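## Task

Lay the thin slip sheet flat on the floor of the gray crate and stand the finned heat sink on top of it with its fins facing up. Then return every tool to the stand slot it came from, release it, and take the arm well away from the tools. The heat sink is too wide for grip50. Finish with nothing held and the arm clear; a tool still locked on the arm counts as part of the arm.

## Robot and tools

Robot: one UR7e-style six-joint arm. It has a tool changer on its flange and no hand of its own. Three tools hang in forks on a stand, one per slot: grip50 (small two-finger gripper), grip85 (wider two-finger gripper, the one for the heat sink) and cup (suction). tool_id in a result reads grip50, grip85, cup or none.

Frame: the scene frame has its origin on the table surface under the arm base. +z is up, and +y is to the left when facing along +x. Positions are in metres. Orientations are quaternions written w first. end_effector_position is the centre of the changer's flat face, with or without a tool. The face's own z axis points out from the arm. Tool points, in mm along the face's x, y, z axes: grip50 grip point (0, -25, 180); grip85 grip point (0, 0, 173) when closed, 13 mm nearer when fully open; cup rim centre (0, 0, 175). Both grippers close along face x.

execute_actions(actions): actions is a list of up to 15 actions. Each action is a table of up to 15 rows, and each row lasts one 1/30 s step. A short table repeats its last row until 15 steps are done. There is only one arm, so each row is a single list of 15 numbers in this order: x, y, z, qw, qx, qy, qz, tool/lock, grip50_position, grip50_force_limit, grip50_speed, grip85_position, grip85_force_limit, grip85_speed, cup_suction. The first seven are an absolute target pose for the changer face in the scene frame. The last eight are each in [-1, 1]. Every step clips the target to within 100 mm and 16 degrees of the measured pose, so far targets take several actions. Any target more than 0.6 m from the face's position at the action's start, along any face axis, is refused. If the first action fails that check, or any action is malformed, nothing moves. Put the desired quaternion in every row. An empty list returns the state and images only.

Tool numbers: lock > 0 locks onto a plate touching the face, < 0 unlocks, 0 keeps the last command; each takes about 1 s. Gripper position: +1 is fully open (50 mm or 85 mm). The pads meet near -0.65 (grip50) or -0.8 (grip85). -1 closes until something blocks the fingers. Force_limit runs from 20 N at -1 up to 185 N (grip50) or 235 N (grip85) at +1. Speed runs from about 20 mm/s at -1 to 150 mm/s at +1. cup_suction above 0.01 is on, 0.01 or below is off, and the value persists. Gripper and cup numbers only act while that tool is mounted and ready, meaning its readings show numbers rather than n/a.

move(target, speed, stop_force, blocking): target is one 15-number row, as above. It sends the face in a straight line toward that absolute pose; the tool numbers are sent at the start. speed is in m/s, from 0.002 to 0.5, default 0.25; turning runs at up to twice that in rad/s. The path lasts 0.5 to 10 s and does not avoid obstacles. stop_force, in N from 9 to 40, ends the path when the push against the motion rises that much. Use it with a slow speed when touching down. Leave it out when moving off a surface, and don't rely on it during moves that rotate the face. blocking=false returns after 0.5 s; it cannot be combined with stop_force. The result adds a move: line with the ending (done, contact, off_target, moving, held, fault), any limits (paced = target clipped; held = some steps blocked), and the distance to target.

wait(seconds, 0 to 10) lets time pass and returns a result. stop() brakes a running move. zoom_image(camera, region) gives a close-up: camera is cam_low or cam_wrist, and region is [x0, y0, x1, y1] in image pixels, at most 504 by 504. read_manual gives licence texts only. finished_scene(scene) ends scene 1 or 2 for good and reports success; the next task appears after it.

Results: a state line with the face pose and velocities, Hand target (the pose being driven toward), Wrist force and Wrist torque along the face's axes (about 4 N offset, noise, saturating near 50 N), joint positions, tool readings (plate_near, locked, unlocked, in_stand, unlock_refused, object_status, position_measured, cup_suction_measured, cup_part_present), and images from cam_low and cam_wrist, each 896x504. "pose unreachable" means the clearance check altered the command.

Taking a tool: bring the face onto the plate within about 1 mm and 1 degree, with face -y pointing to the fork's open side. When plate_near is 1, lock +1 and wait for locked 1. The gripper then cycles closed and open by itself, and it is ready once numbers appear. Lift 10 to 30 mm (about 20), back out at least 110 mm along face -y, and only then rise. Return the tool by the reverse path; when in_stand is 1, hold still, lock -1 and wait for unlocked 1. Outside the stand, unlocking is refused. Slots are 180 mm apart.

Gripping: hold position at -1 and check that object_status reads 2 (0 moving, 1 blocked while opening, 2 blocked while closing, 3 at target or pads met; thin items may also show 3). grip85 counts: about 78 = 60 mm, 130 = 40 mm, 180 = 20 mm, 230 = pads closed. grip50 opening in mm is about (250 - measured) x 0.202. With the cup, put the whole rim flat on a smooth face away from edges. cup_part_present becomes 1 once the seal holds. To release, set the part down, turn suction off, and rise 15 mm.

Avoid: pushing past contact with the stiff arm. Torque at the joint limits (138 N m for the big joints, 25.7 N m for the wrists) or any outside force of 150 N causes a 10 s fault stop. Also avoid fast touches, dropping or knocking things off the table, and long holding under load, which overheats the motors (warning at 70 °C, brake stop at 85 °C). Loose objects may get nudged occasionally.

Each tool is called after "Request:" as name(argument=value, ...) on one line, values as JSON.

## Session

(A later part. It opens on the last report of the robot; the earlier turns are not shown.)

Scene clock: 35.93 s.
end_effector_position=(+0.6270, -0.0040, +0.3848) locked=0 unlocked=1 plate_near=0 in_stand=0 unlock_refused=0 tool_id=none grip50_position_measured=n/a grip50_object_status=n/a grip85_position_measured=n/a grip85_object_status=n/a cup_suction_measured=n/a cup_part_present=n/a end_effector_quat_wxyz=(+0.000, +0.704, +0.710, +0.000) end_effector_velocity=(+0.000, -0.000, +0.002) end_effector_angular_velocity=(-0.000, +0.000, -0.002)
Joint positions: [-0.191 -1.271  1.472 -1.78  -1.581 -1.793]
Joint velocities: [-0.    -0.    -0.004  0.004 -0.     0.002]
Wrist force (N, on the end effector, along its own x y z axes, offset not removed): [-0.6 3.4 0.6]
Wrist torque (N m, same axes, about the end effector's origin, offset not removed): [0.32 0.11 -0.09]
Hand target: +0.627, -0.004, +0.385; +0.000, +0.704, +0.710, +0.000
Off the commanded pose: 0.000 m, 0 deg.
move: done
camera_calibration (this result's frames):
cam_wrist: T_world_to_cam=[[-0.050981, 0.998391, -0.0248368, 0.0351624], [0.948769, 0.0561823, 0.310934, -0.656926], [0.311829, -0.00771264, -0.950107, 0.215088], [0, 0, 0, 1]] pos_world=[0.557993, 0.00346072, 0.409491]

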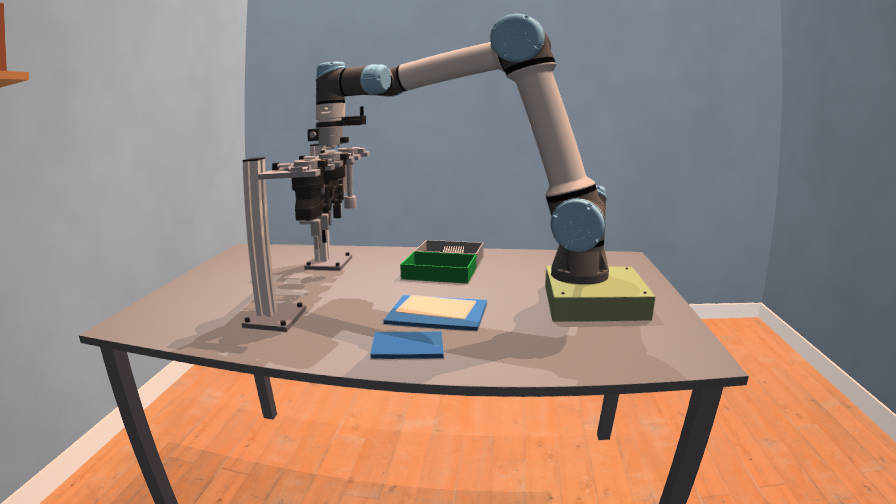

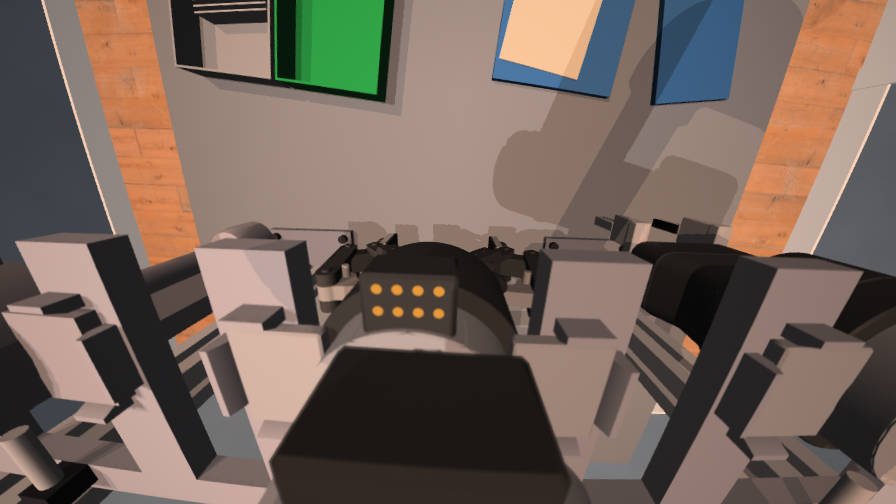

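Request:
move(target=[0.535,0.051,0.385,0,0.704,0.7102,0,0,1,0,0,1,0,0,0], speed=0.15)

Request:
move(target=[0.535,0.051,0.337,0,0.704,0.7102,0,0,1,0,0,1,0,0,0], speed=0.1)

Request:
move(target=[0.57,0.051,0.337,0,0.704,0.7102,0,0,1,0,0,1,0,0,0], speed=0.006, stop_force=9)

Request:
move(target=[0.538,-0.059,0.337,0,0.704,0.7102,0,0,1,0,0,1,0,0,0], speed=0.1)

Request:
move(target=[0.57,-0.059,0.337,0,0.704,0.7102,0,0,1,0,0,1,0,0,0], speed=0.006, stop_force=9)

Scene clock: 44.53 s.
end_effector_position=(+0.5351, +0.0510, +0.3849) locked=0 unlocked=1 plate_near=0 in_stand=0 unlock_refused=0 tool_id=none grip50_position_measured=n/a grip50_object_status=n/a grip85_position_measured=n/a grip85_object_status=n/a cup_suction_measured=n/a cup_part_present=n/a end_effector_quat_wxyz=(-0.000, +0.704, +0.710, +0.000) end_effector_velocity=(-0.001, +0.001, +0.000) end_effector_angular_velocity=(+0.000, -0.001, -0.000)
Joint positions: [-0.124 -1.48   1.729 -1.827 -1.581 -1.726]
Joint velocities: [ 0.001 -0.004  0.003 -0.001  0.001  0.002]
Wrist force (N, on the end effector, along its own x y z axes, offset not removed): [0.0 -1.3 -4.9]
Wrist torque (N m, same axes, about the end effector's origin, offset not removed): [0.00 -0.04 -0.12]
Hand target: +0.535, +0.051, +0.385; -0.000, +0.704, +0.710, +0.000
Off the commanded pose: 0.000 m, 0 deg.
move: done
camera_calibration (this result's frames):
cam_wrist: T_world_to_cam=[[-0.0508028, 0.998404, -0.024667, -0.0245594], [0.948814, 0.0559592, 0.310839, -0.572846], [0.311723, -0.00761295, -0.950143, 0.244262], [0, 0, 0, 1]] pos_world=[0.466135, 0.0584358, 0.409541]

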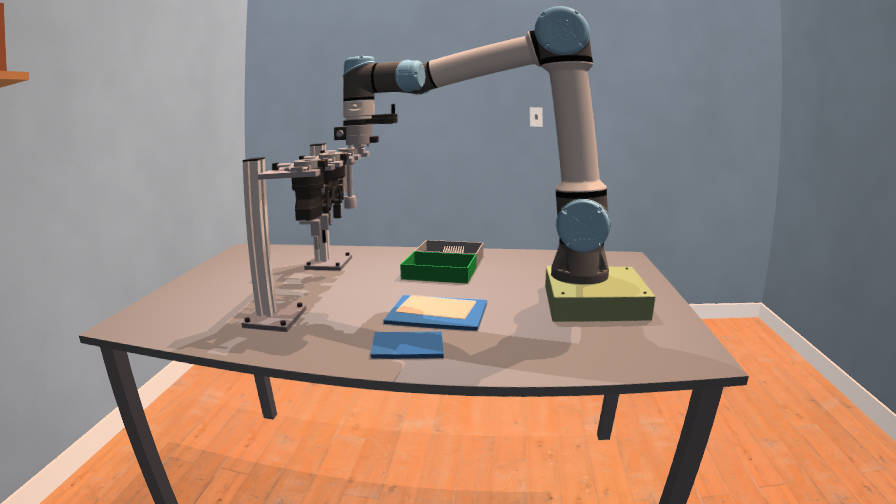

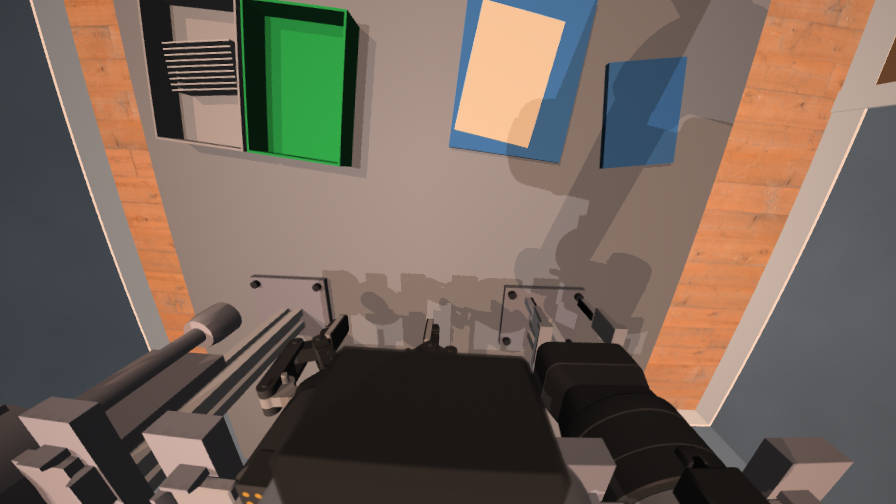

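Scene clock: 45.47 s.
end_effector_position=(+0.5350, +0.0510, +0.3372) locked=0 unlocked=1 plate_near=0 in_stand=0 unlock_refused=0 tool_id=none grip50_position_measured=n/a grip50_object_status=n/a grip85_position_measured=n/a grip85_object_status=n/a cup_suction_measured=n/a cup_part_present=n/a end_effector_quat_wxyz=(-0.000, +0.704, +0.710, -0.000) end_effector_velocity=(+0.000, -0.000, -0.002) end_effector_angular_velocity=(+0.001, -0.000, -0.000)
Joint positions: [-0.125 -1.445  1.817 -1.951 -1.581 -1.726]
Joint velocities: [-0.001  0.002  0.003 -0.004  0.001 -0.001]
Wrist force (N, on the end effector, along its own x y z axes, offset not removed): [-1.6 1.1 -3.2]
Wrist torque (N m, same axes, about the end effector's origin, offset not removed): [-0.07 0.16 0.08]
Hand target: +0.535, +0.051, +0.337; +0.000, +0.704, +0.710, -0.000
Off the commanded pose: 0.000 m, 0 deg.
move: done
camera_calibration (this result's frames):
cam_wrist: T_world_to_cam=[[-0.0508027, 0.9984, -0.0248373, -0.0257109], [0.948791, 0.0560126, 0.310898, -0.557925], [0.311792, -0.00777092, -0.950119, 0.198914], [0, 0, 0, 1]] pos_world=[0.466028, 0.0584664, 0.361811]

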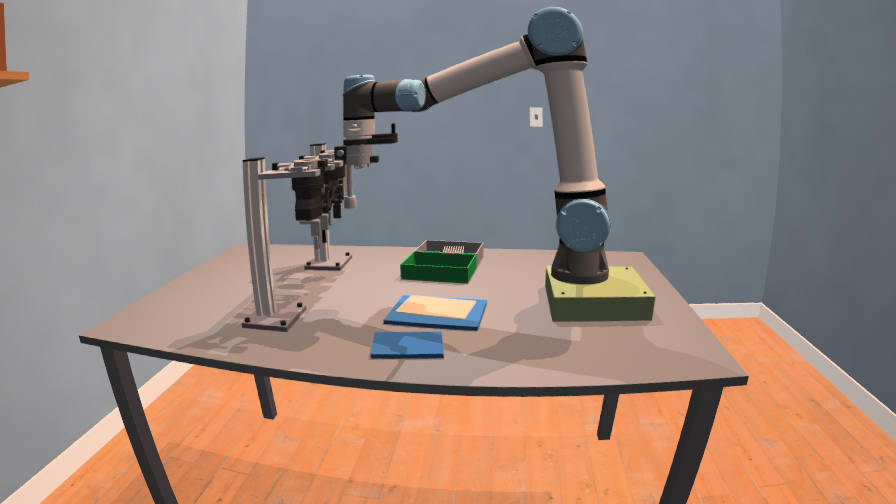

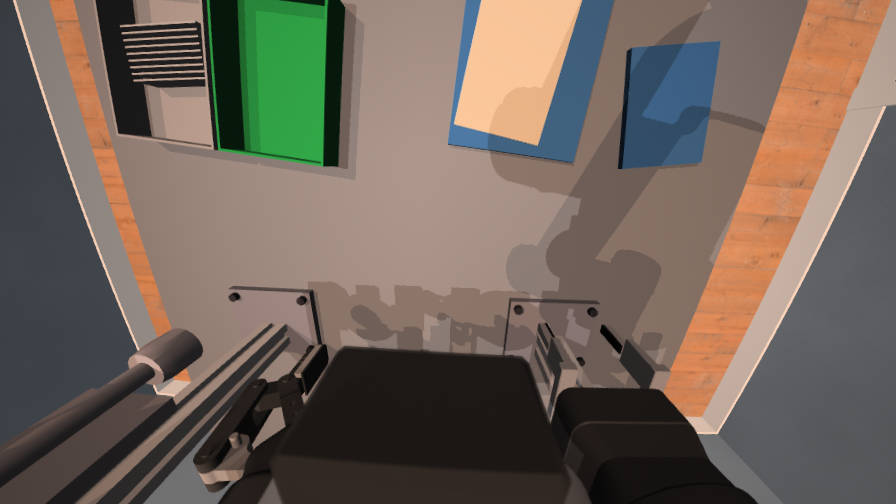

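Scene clock: 47.40 s.
end_effector_position=(+0.5444, +0.0510, +0.3370) locked=0 unlocked=1 plate_near=0 in_stand=0 unlock_refused=0 tool_id=none grip50_position_measured=n/a grip50_object_status=n/a grip85_position_measured=n/a grip85_object_status=n/a cup_suction_measured=n/a cup_part_present=n/a end_effector_quat_wxyz=(-0.000, +0.704, +0.710, -0.000) end_effector_velocity=(-0.001, +0.001, +0.001) end_effector_angular_velocity=(-0.001, -0.006, +0.001)
Joint positions: [-0.122 -1.423  1.792 -1.947 -1.581 -1.724]
Joint velocities: [ 0.001 -0.005  0.004 -0.006 -0.    -0.   ]
Wrist force (N, on the end effector, along its own x y z axes, offset not removed): [-2.3 -38.0 2.8]
Wrist torque (N m, same axes, about the end effector's origin, offset not removed): [-0.34 0.13 0.43]
Hand target: +0.544, +0.051, +0.337; -0.000, +0.704, +0.710, -0.000
Off the commanded pose: 0.026 m, 0 deg.
move: contact
camera_calibration (this result's frames):
cam_wrist: T_world_to_cam=[[-0.0507945, 0.998396, -0.0249917, -0.0252224], [0.948876, 0.0560508, 0.310633, -0.56678], [0.311536, -0.00793559, -0.950201, 0.196053], [0, 0, 0, 1]] pos_world=[0.475446, 0.0585062, 0.36172]

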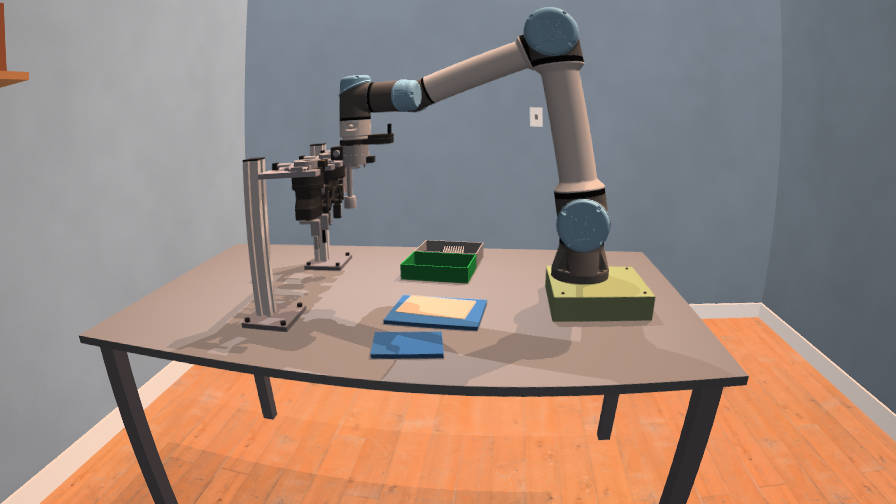

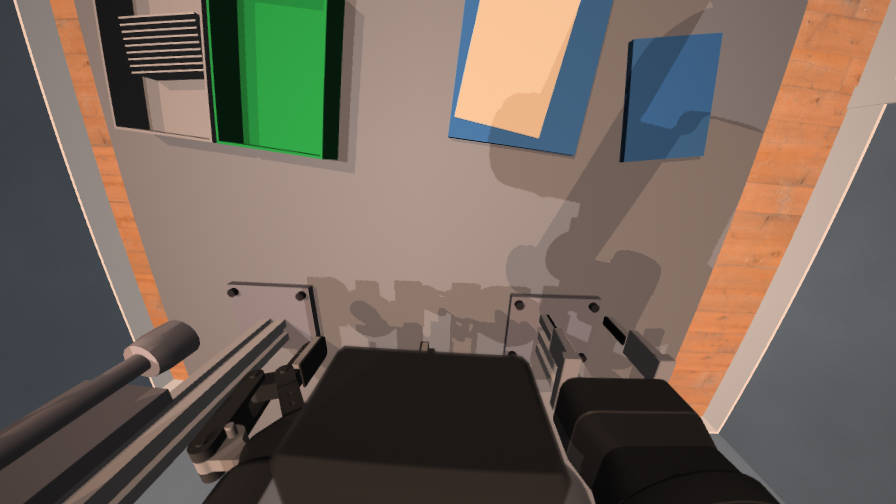

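Scene clock: 58.00 s.
end_effector_position=(+0.5422, +0.0138, +0.3370) locked=0 unlocked=1 plate_near=0 in_stand=0 unlock_refused=0 tool_id=none grip50_position_measured=n/a grip50_object_status=n/a grip85_position_measured=n/a grip85_object_status=n/a cup_suction_measured=n/a cup_part_present=n/a end_effector_quat_wxyz=(-0.002, +0.702, +0.712, +0.003) end_effector_velocity=(+0.000, +0.000, -0.001) end_effector_angular_velocity=(+0.002, +0.001, +0.000)
Joint positions: [-0.195 -1.435  1.805 -1.949 -1.574 -1.8  ]
Joint velocities: [-0.     0.001 -0.    -0.     0.001 -0.   ]
Wrist force (N, on the end effector, along its own x y z axes, offset not removed): [16.2 1.1 -2.0]
Wrist torque (N m, same axes, about the end effector's origin, offset not removed): [0.13 -0.16 -1.18]
Hand target: +0.542, +0.014, +0.337; -0.002, +0.703, +0.712, +0.003
Off the commanded pose: 0.073 m, 0 deg.
FORCE FAULT: contact force on the arm reached its limit, and the arm stopped for 10 seconds. The contact can be on any part of the arm, not only on its tool. That time counts as 20 of the actions that you can send in this scene. The arm's remaining commands of this call were not run. The arm holds still and accepts commands again. Move the arm away from the contact; if what it grips holds it there, let go first. Pushing or pulling that hard again can fault the arm again.
move: fault
camera_calibration (this result's frames):
cam_wrist: T_world_to_cam=[[-0.0549868, 0.998315, -0.0185218, 0.0119236], [0.94821, 0.0580211, 0.3123, -0.562772], [0.312848, -0.000390215, -0.949803, 0.195458], [0, 0, 0, 1]] pos_world=[0.473133, 0.0208253, 0.361621]

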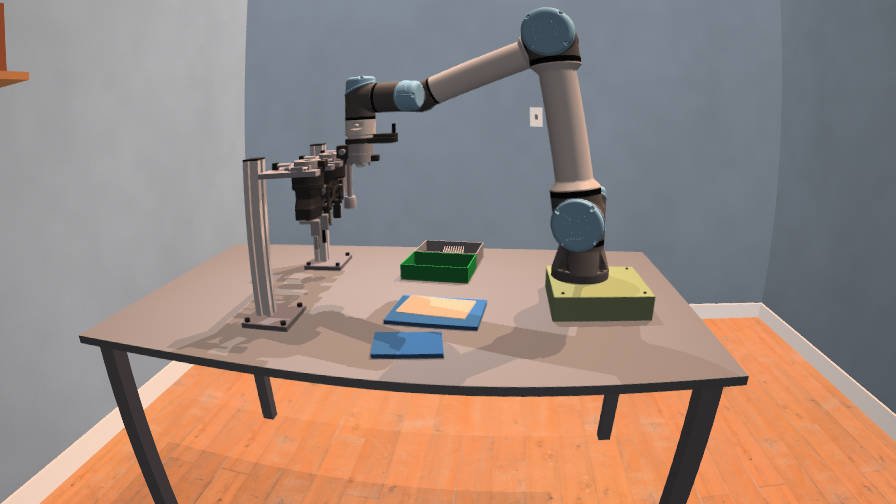

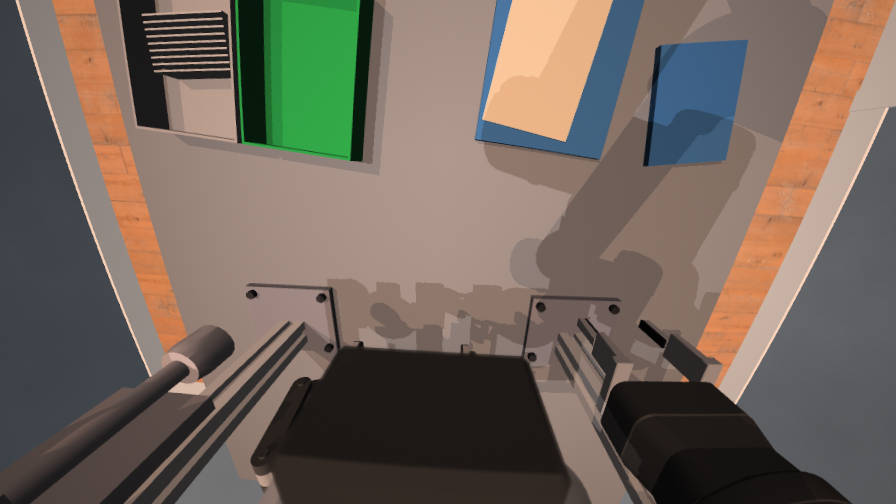

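not run: a fault stop came before this call.

Request:
move(target=[0.50,0.03,0.337,0,0.704,0.7102,0,0,1,0,0,1,0,0,0], speed=0.05)

Request:
move(target=[0.50,0.051,0.335,0,1,0,0,0,1,0,0,1,0,0,0], speed=0.3)

Request:
move(target=[0.54,0.051,0.335,0,1,0,0,0,1,0,0,1,0,0,0], speed=0.05)

Request:
move(target=[0.57,0.051,0.335,0,1,0,0,0,1,0,0,1,0,0,0], speed=0.005, stop_force=9)

Request:
move(target=[0.535,0.051,0.335,0,1,0,0,0,1,0,0,1,0,0,0], speed=0.05)

Request:
move(target=[0.54,-0.059,0.335,0,1,0,0,0,1,0,0,1,0,0,0], speed=0.1)

Request:
move(target=[0.57,-0.059,0.335,0,1,0,0,0,1,0,0,1,0,0,0], speed=0.005, stop_force=9)

Scene clock: 66.03 s.
end_effector_position=(+0.5002, +0.0300, +0.3369) locked=0 unlocked=1 plate_near=0 in_stand=0 unlock_refused=0 tool_id=none grip50_position_measured=n/a grip50_object_status=n/a grip85_position_measured=n/a grip85_object_status=n/a cup_suction_measured=n/a cup_part_present=n/a end_effector_quat_wxyz=(-0.000, +0.704, +0.710, +0.000) end_effector_velocity=(-0.002, +0.000, +0.001) end_effector_angular_velocity=(-0.001, -0.001, -0.001)
Joint positions: [-0.178 -1.531  1.912 -1.96  -1.581 -1.78 ]
Joint velocities: [ 0.    -0.005  0.004  0.    -0.001  0.001]
Wrist force (N, on the end effector, along its own x y z axes, offset not removed): [-3.4 -1.5 -3.0]
Wrist torque (N m, same axes, about the end effector's origin, offset not removed): [-0.01 0.33 -0.26]
Hand target: +0.500, +0.030, +0.337; -0.000, +0.704, +0.710, +0.000
Off the commanded pose: 0.000 m, 0 deg.
move: done
camera_calibration (this result's frames):
cam_wrist: T_world_to_cam=[[-0.0508162, 0.998401, -0.0247674, -0.00650608], [0.948787, 0.0560038, 0.310912, -0.523603], [0.311802, -0.00769964, -0.950116, 0.209413], [0, 0, 0, 1]] pos_world=[0.431162, 0.0374318, 0.3616]

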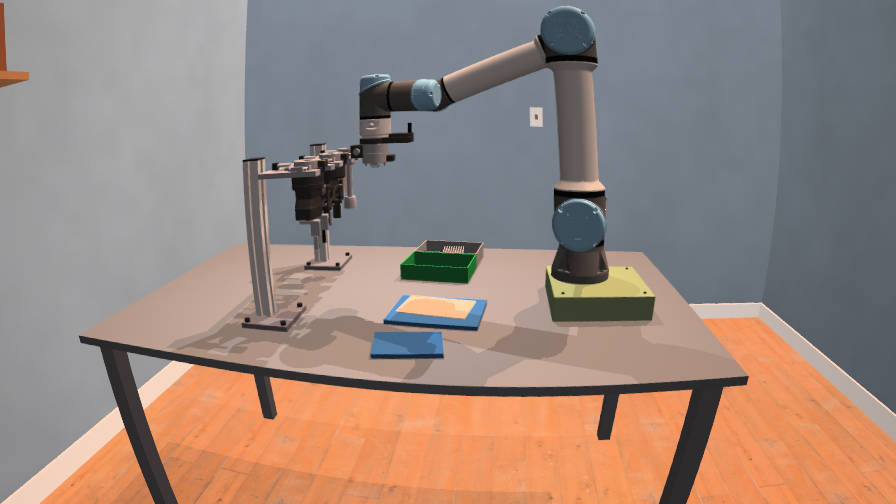

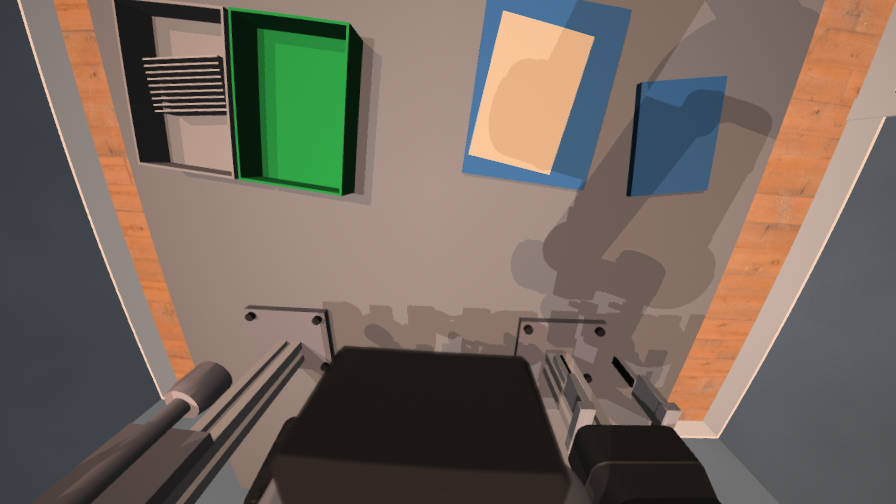

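Scene clock: 69.17 s.
end_effector_position=(+0.5000, +0.0510, +0.3350) locked=0 unlocked=1 plate_near=0 in_stand=0 unlock_refused=0 tool_id=none grip50_position_measured=n/a grip50_object_status=n/a grip85_position_measured=n/a grip85_object_status=n/a cup_suction_measured=n/a cup_part_present=n/a end_effector_quat_wxyz=(-0.000, +1.000, +0.000, +0.000) end_effector_velocity=(-0.000, +0.000, +0.001) end_effector_angular_velocity=(-0.001, -0.002, -0.012)
Joint positions: [-0.136 -1.525  1.912 -1.965 -1.581 -0.159]
Joint velocities: [ 0.001 -0.001 -0.    -0.001 -0.001  0.012]
Wrist force (N, on the end effector, along its own x y z axes, offset not removed): [-2.2 0.3 -4.5]
Wrist torque (N m, same axes, about the end effector's origin, offset not removed): [-0.16 0.16 -0.08]
Hand target: +0.500, +0.051, +0.335; -0.000, +1.000, +0.000, -0.000
Off the commanded pose: 0.000 m, 0 deg.
move: done
camera_calibration (this result's frames):
cam_wrist: T_world_to_cam=[[0.998767, 0.0429913, -0.024816, -0.50362], [0.0485814, -0.949237, 0.310787, -0.0226374], [-0.0101952, -0.311609, -0.950156, 0.384293], [0, 0, 0, 1]] pos_world=[0.508017, 0.119912, 0.359676]

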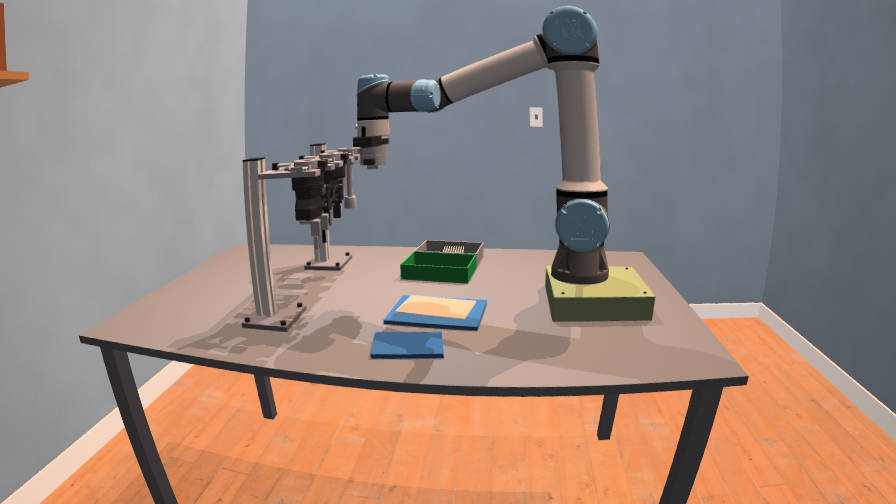

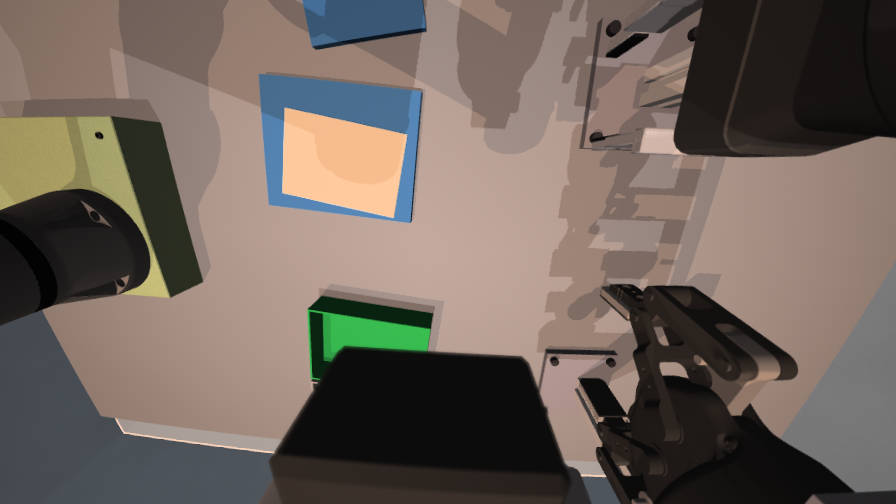

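Scene clock: 70.33 s.
end_effector_position=(+0.5398, +0.0510, +0.3350) locked=0 unlocked=1 plate_near=0 in_stand=0 unlock_refused=0 tool_id=none grip50_position_measured=n/a grip50_object_status=n/a grip85_position_measured=n/a grip85_object_status=n/a cup_suction_measured=n/a cup_part_present=n/a end_effector_quat_wxyz=(-0.000, +1.000, +0.000, +0.000) end_effector_velocity=(+0.002, +0.000, +0.000) end_effector_angular_velocity=(-0.000, -0.001, +0.000)
Joint positions: [-0.124 -1.432  1.808 -1.954 -1.581 -0.146]
Joint velocities: [ 0.001  0.004 -0.005  0.001 -0.     0.001]
Wrist force (N, on the end effector, along its own x y z axes, offset not removed): [-0.4 1.8 -5.1]
Wrist torque (N m, same axes, about the end effector's origin, offset not removed): [0.12 0.03 -0.11]
Hand target: +0.540, +0.051, +0.335; -0.000, +1.000, +0.000, -0.000
Off the commanded pose: 0.000 m, 0 deg.
move: done
camera_calibration (this result's frames):
cam_wrist: T_world_to_cam=[[0.998807, 0.0420523, -0.0248232, -0.543369], [0.0476923, -0.949247, 0.310895, -0.0241443], [-0.0104895, -0.311708, -0.95012, 0.384891], [0, 0, 0, 1]] pos_world=[0.547909, 0.119905, 0.359711]

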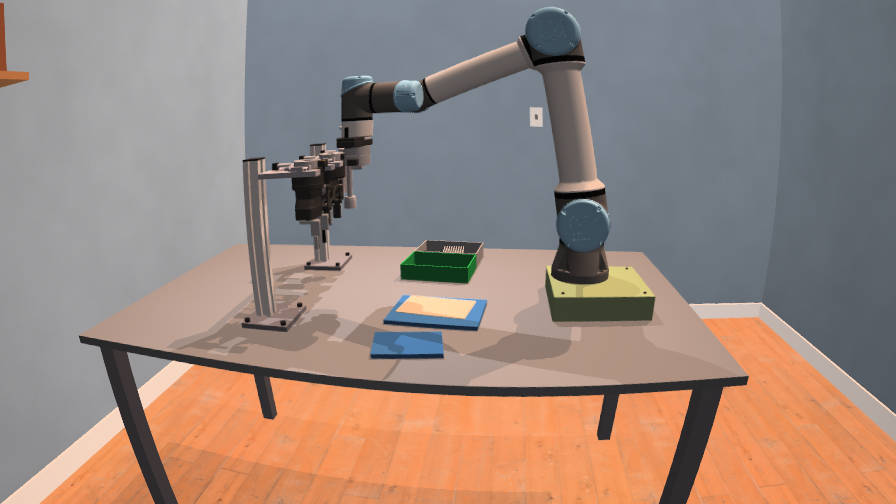

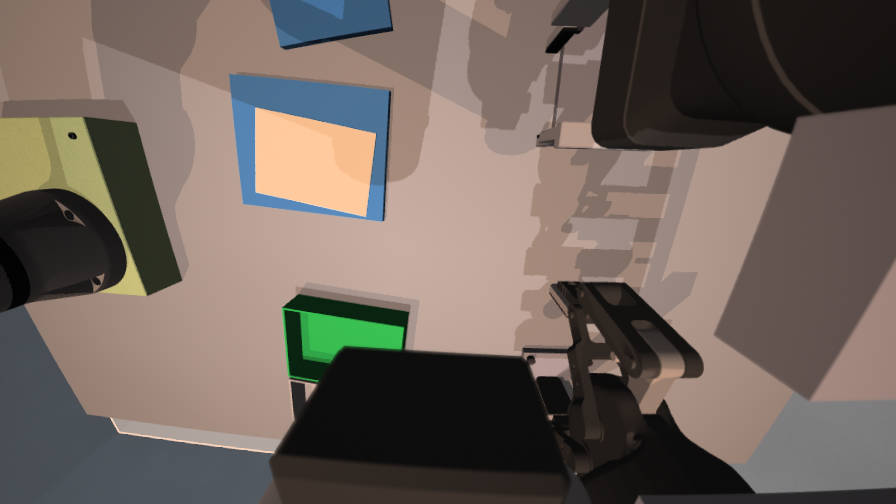

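Scene clock: 73.10 s.
end_effector_position=(+0.5518, +0.0510, +0.3350) locked=0 unlocked=1 plate_near=0 in_stand=0 unlock_refused=0 tool_id=none grip50_position_measured=n/a grip50_object_status=n/a grip85_position_measured=n/a grip85_object_status=n/a cup_suction_measured=n/a cup_part_present=n/a end_effector_quat_wxyz=(+0.000, +1.000, +0.000, -0.000) end_effector_velocity=(-0.001, -0.000, +0.002) end_effector_angular_velocity=(-0.001, -0.008, +0.002)
Joint positions: [-0.12  -1.404  1.775 -1.949 -1.581 -0.142]
Joint velocities: [-0.    -0.005  0.004 -0.007 -0.    -0.002]
Wrist force (N, on the end effector, along its own x y z axes, offset not removed): [-30.9 5.0 -1.1]
Wrist torque (N m, same axes, about the end effector's origin, offset not removed): [0.10 0.23 0.09]
Hand target: +0.552, +0.051, +0.335; -0.000, +1.000, +0.000, -0.000
Off the commanded pose: 0.018 m, 0 deg.
move: contact
camera_calibration (this result's frames):
cam_wrist: T_world_to_cam=[[0.9988, 0.0420677, -0.0250941, -0.55522], [0.047793, -0.949199, 0.311026, -0.0247619], [-0.0107351, -0.311852, -0.95007, 0.385081], [0, 0, 0, 1]] pos_world=[0.559871, 0.119941, 0.359623]

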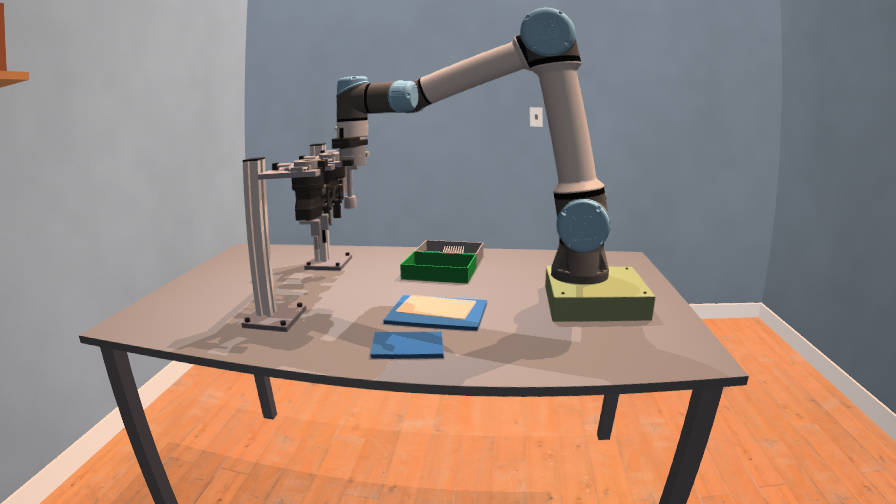

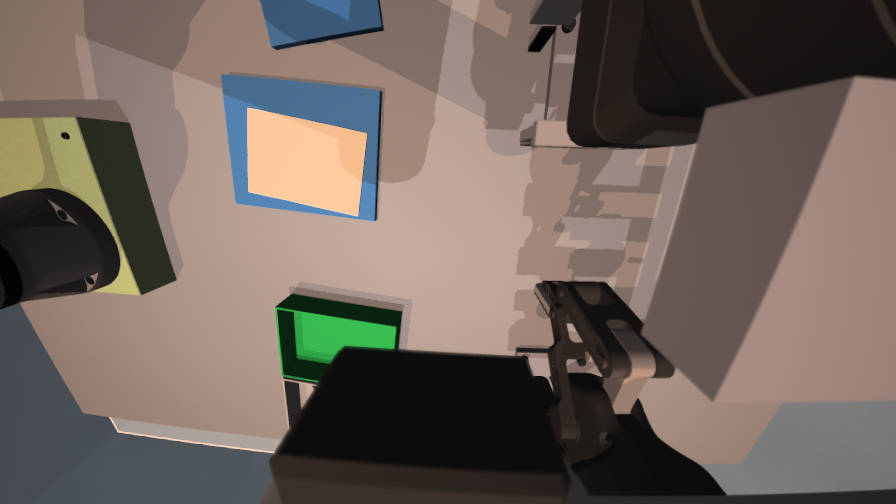

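Scene clock: 73.90 s.
end_effector_position=(+0.5352, +0.0510, +0.3350) locked=0 unlocked=1 plate_near=0 in_stand=0 unlock_refused=0 tool_id=none grip50_position_measured=n/a grip50_object_status=n/a grip85_position_measured=n/a grip85_object_status=n/a cup_suction_measured=n/a cup_part_present=n/a end_effector_quat_wxyz=(+0.000, +1.000, -0.000, -0.000) end_effector_velocity=(-0.002, -0.000, -0.000) end_effector_angular_velocity=(-0.000, +0.001, -0.003)
Joint positions: [-0.125 -1.443  1.82  -1.956 -1.581 -0.147]
Joint velocities: [-0.001 -0.003  0.005 -0.    -0.     0.001]
Wrist force (N, on the end effector, along its own x y z axes, offset not removed): [-5.4 -2.1 -5.4]
Wrist torque (N m, same axes, about the end effector's origin, offset not removed): [-0.01 0.32 -0.04]
Hand target: +0.535, +0.051, +0.335; +0.000, +1.000, +0.000, +0.000
Off the commanded pose: 0.000 m, 0 deg.
move: done
camera_calibration (this result's frames):
cam_wrist: T_world_to_cam=[[0.998807, 0.0420443, -0.0248363, -0.5387], [0.0476893, -0.949234, 0.310936, -0.0238812], [-0.0105024, -0.311749, -0.950106, 0.384785], [0, 0, 0, 1]] pos_world=[0.543237, 0.119937, 0.359633]

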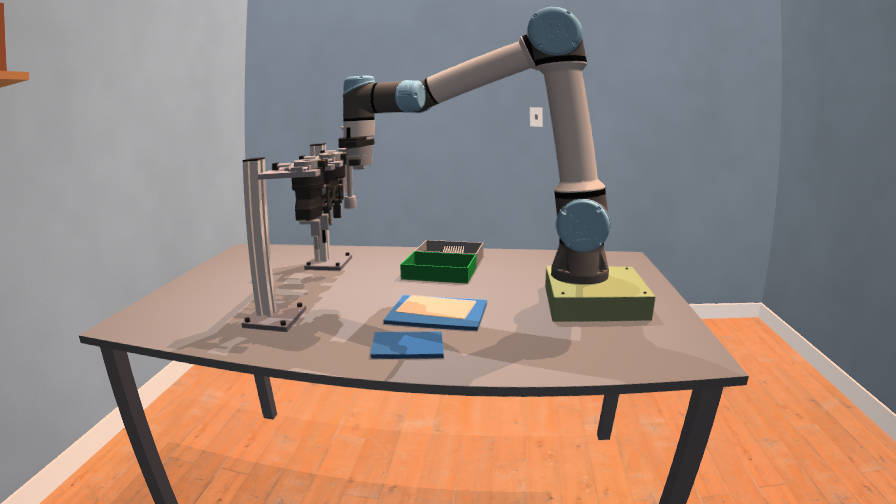

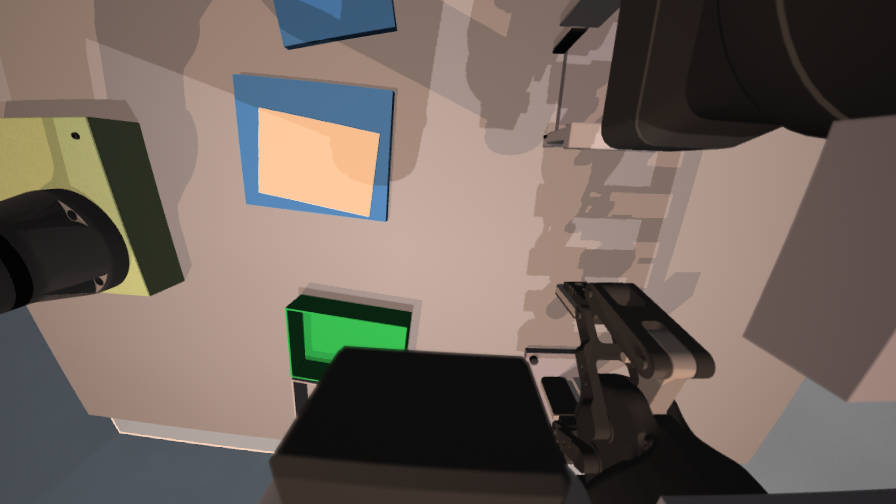

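Scene clock: 75.47 s.
end_effector_position=(+0.5400, -0.0589, +0.3350) locked=0 unlocked=1 plate_near=0 in_stand=0 unlock_refused=0 tool_id=none grip50_position_measured=n/a grip50_object_status=n/a grip85_position_measured=n/a grip85_object_status=n/a cup_suction_measured=n/a cup_part_present=n/a end_effector_quat_wxyz=(+0.000, +1.000, -0.000, +0.000) end_effector_velocity=(-0.000, -0.001, +0.000) end_effector_angular_velocity=(-0.000, -0.000, -0.001)
Joint positions: [-0.327 -1.433  1.806 -1.954 -1.58  -0.349]
Joint velocities: [-0.002 -0.    -0.001  0.001 -0.    -0.001]
Wrist force (N, on the end effector, along its own x y z axes, offset not removed): [-1.4 0.6 0.3]
Wrist torque (N m, same axes, about the end effector's origin, offset not removed): [0.01 0.03 0.11]
Hand target: +0.540, -0.059, +0.335; +0.000, +1.000, +0.000, +0.000
Off the commanded pose: 0.000 m, 0 deg.
move: done
camera_calibration (this result's frames):
cam_wrist: T_world_to_cam=[[0.998812, 0.0420312, -0.0246626, -0.538963], [0.0476275, -0.949088, 0.311389, -0.128516], [-0.010319, -0.312194, -0.949962, 0.350444], [0, 0, 0, 1]] pos_world=[0.54806, 0.0100864, 0.359635]

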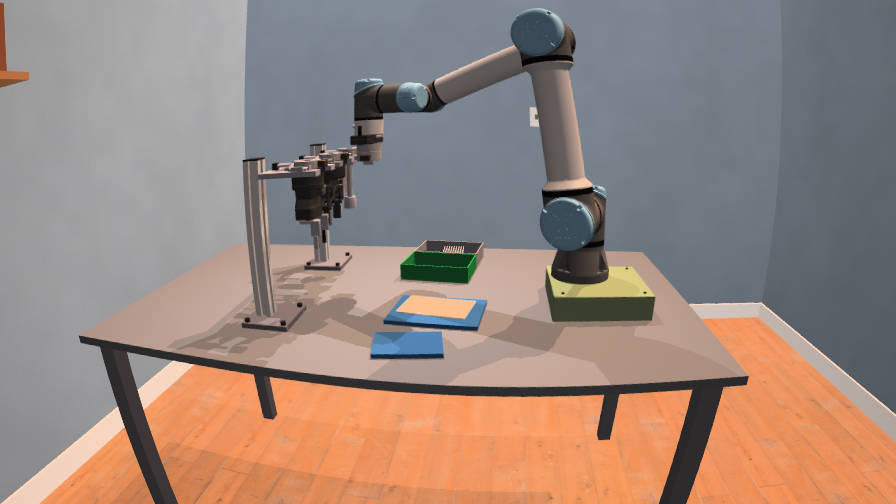

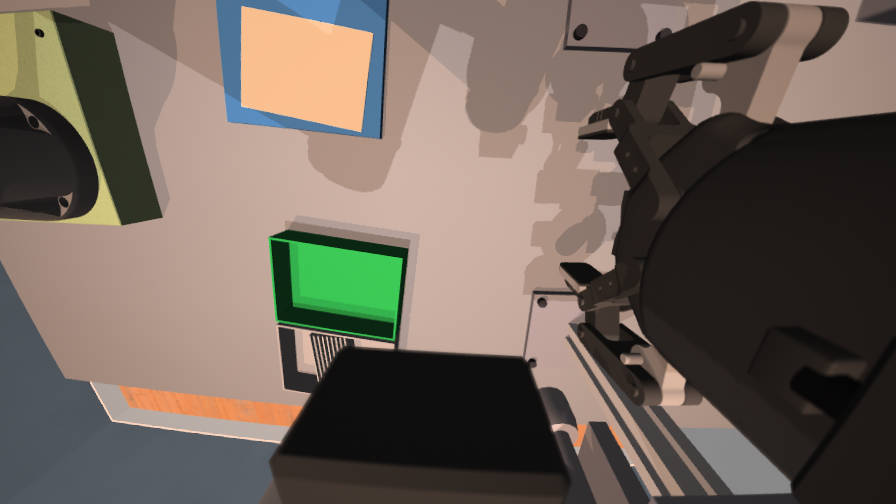

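Scene clock: 78.83 s.
end_effector_position=(+0.5549, -0.0589, +0.3349) locked=0 unlocked=1 plate_near=0 in_stand=0 unlock_refused=0 tool_id=none grip50_position_measured=n/a grip50_object_status=n/a grip85_position_measured=n/a grip85_object_status=n/a cup_suction_measured=n/a cup_part_present=n/a end_effector_quat_wxyz=(+0.000, +1.000, -0.000, -0.000) end_effector_velocity=(-0.001, -0.000, +0.001) end_effector_angular_velocity=(-0.002, -0.005, -0.002)
Joint positions: [-0.318 -1.399  1.765 -1.947 -1.58  -0.34 ]
Joint velocities: [-0.001 -0.004  0.004 -0.005  0.     0.   ]
Wrist force (N, on the end effector, along its own x y z axes, offset not removed): [-42.9 2.2 1.7]
Wrist torque (N m, same axes, about the end effector's origin, offset not removed): [-0.12 0.45 -0.05]
Hand target: +0.555, -0.059, +0.335; +0.000, +1.000, -0.000, +0.000
Off the commanded pose: 0.015 m, 0 deg.
move: contact
camera_calibration (this result's frames):
cam_wrist: T_world_to_cam=[[0.998807, 0.0419333, -0.025038, -0.553767], [0.0476476, -0.949208, 0.311022, -0.129128], [-0.0107241, -0.311844, -0.950073, 0.350806], [0, 0, 0, 1]] pos_world=[0.563021, 0.0100492, 0.359588]

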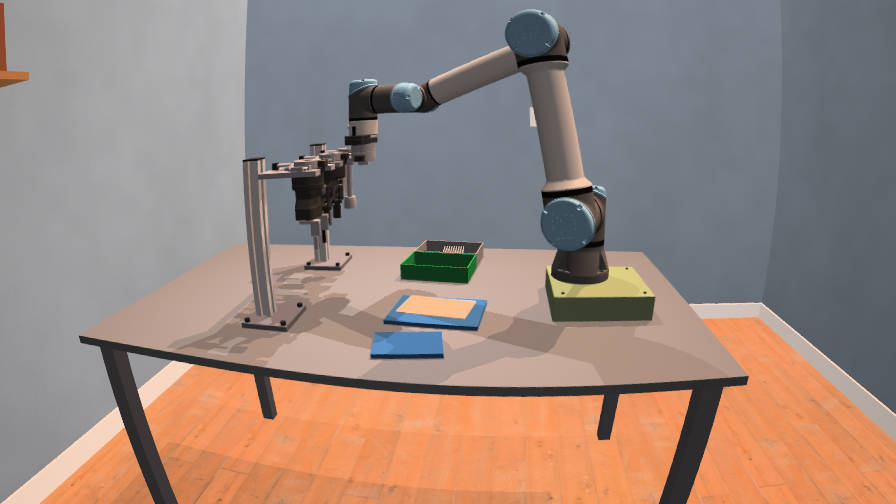

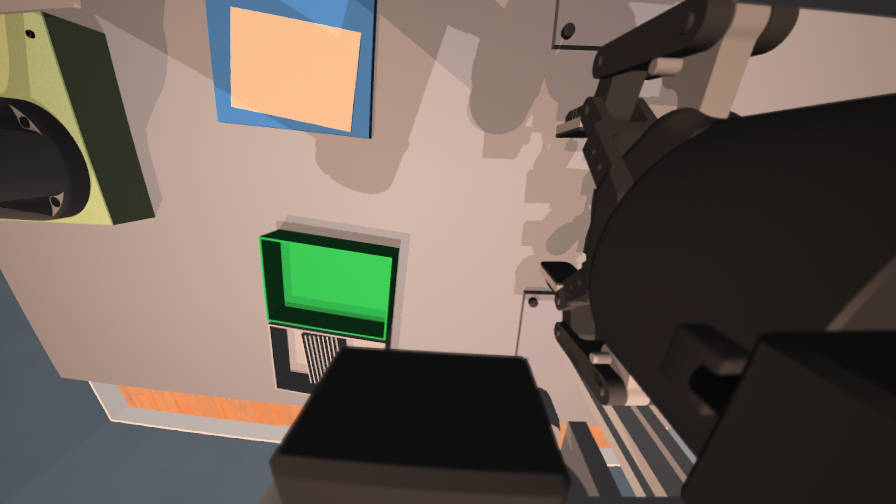

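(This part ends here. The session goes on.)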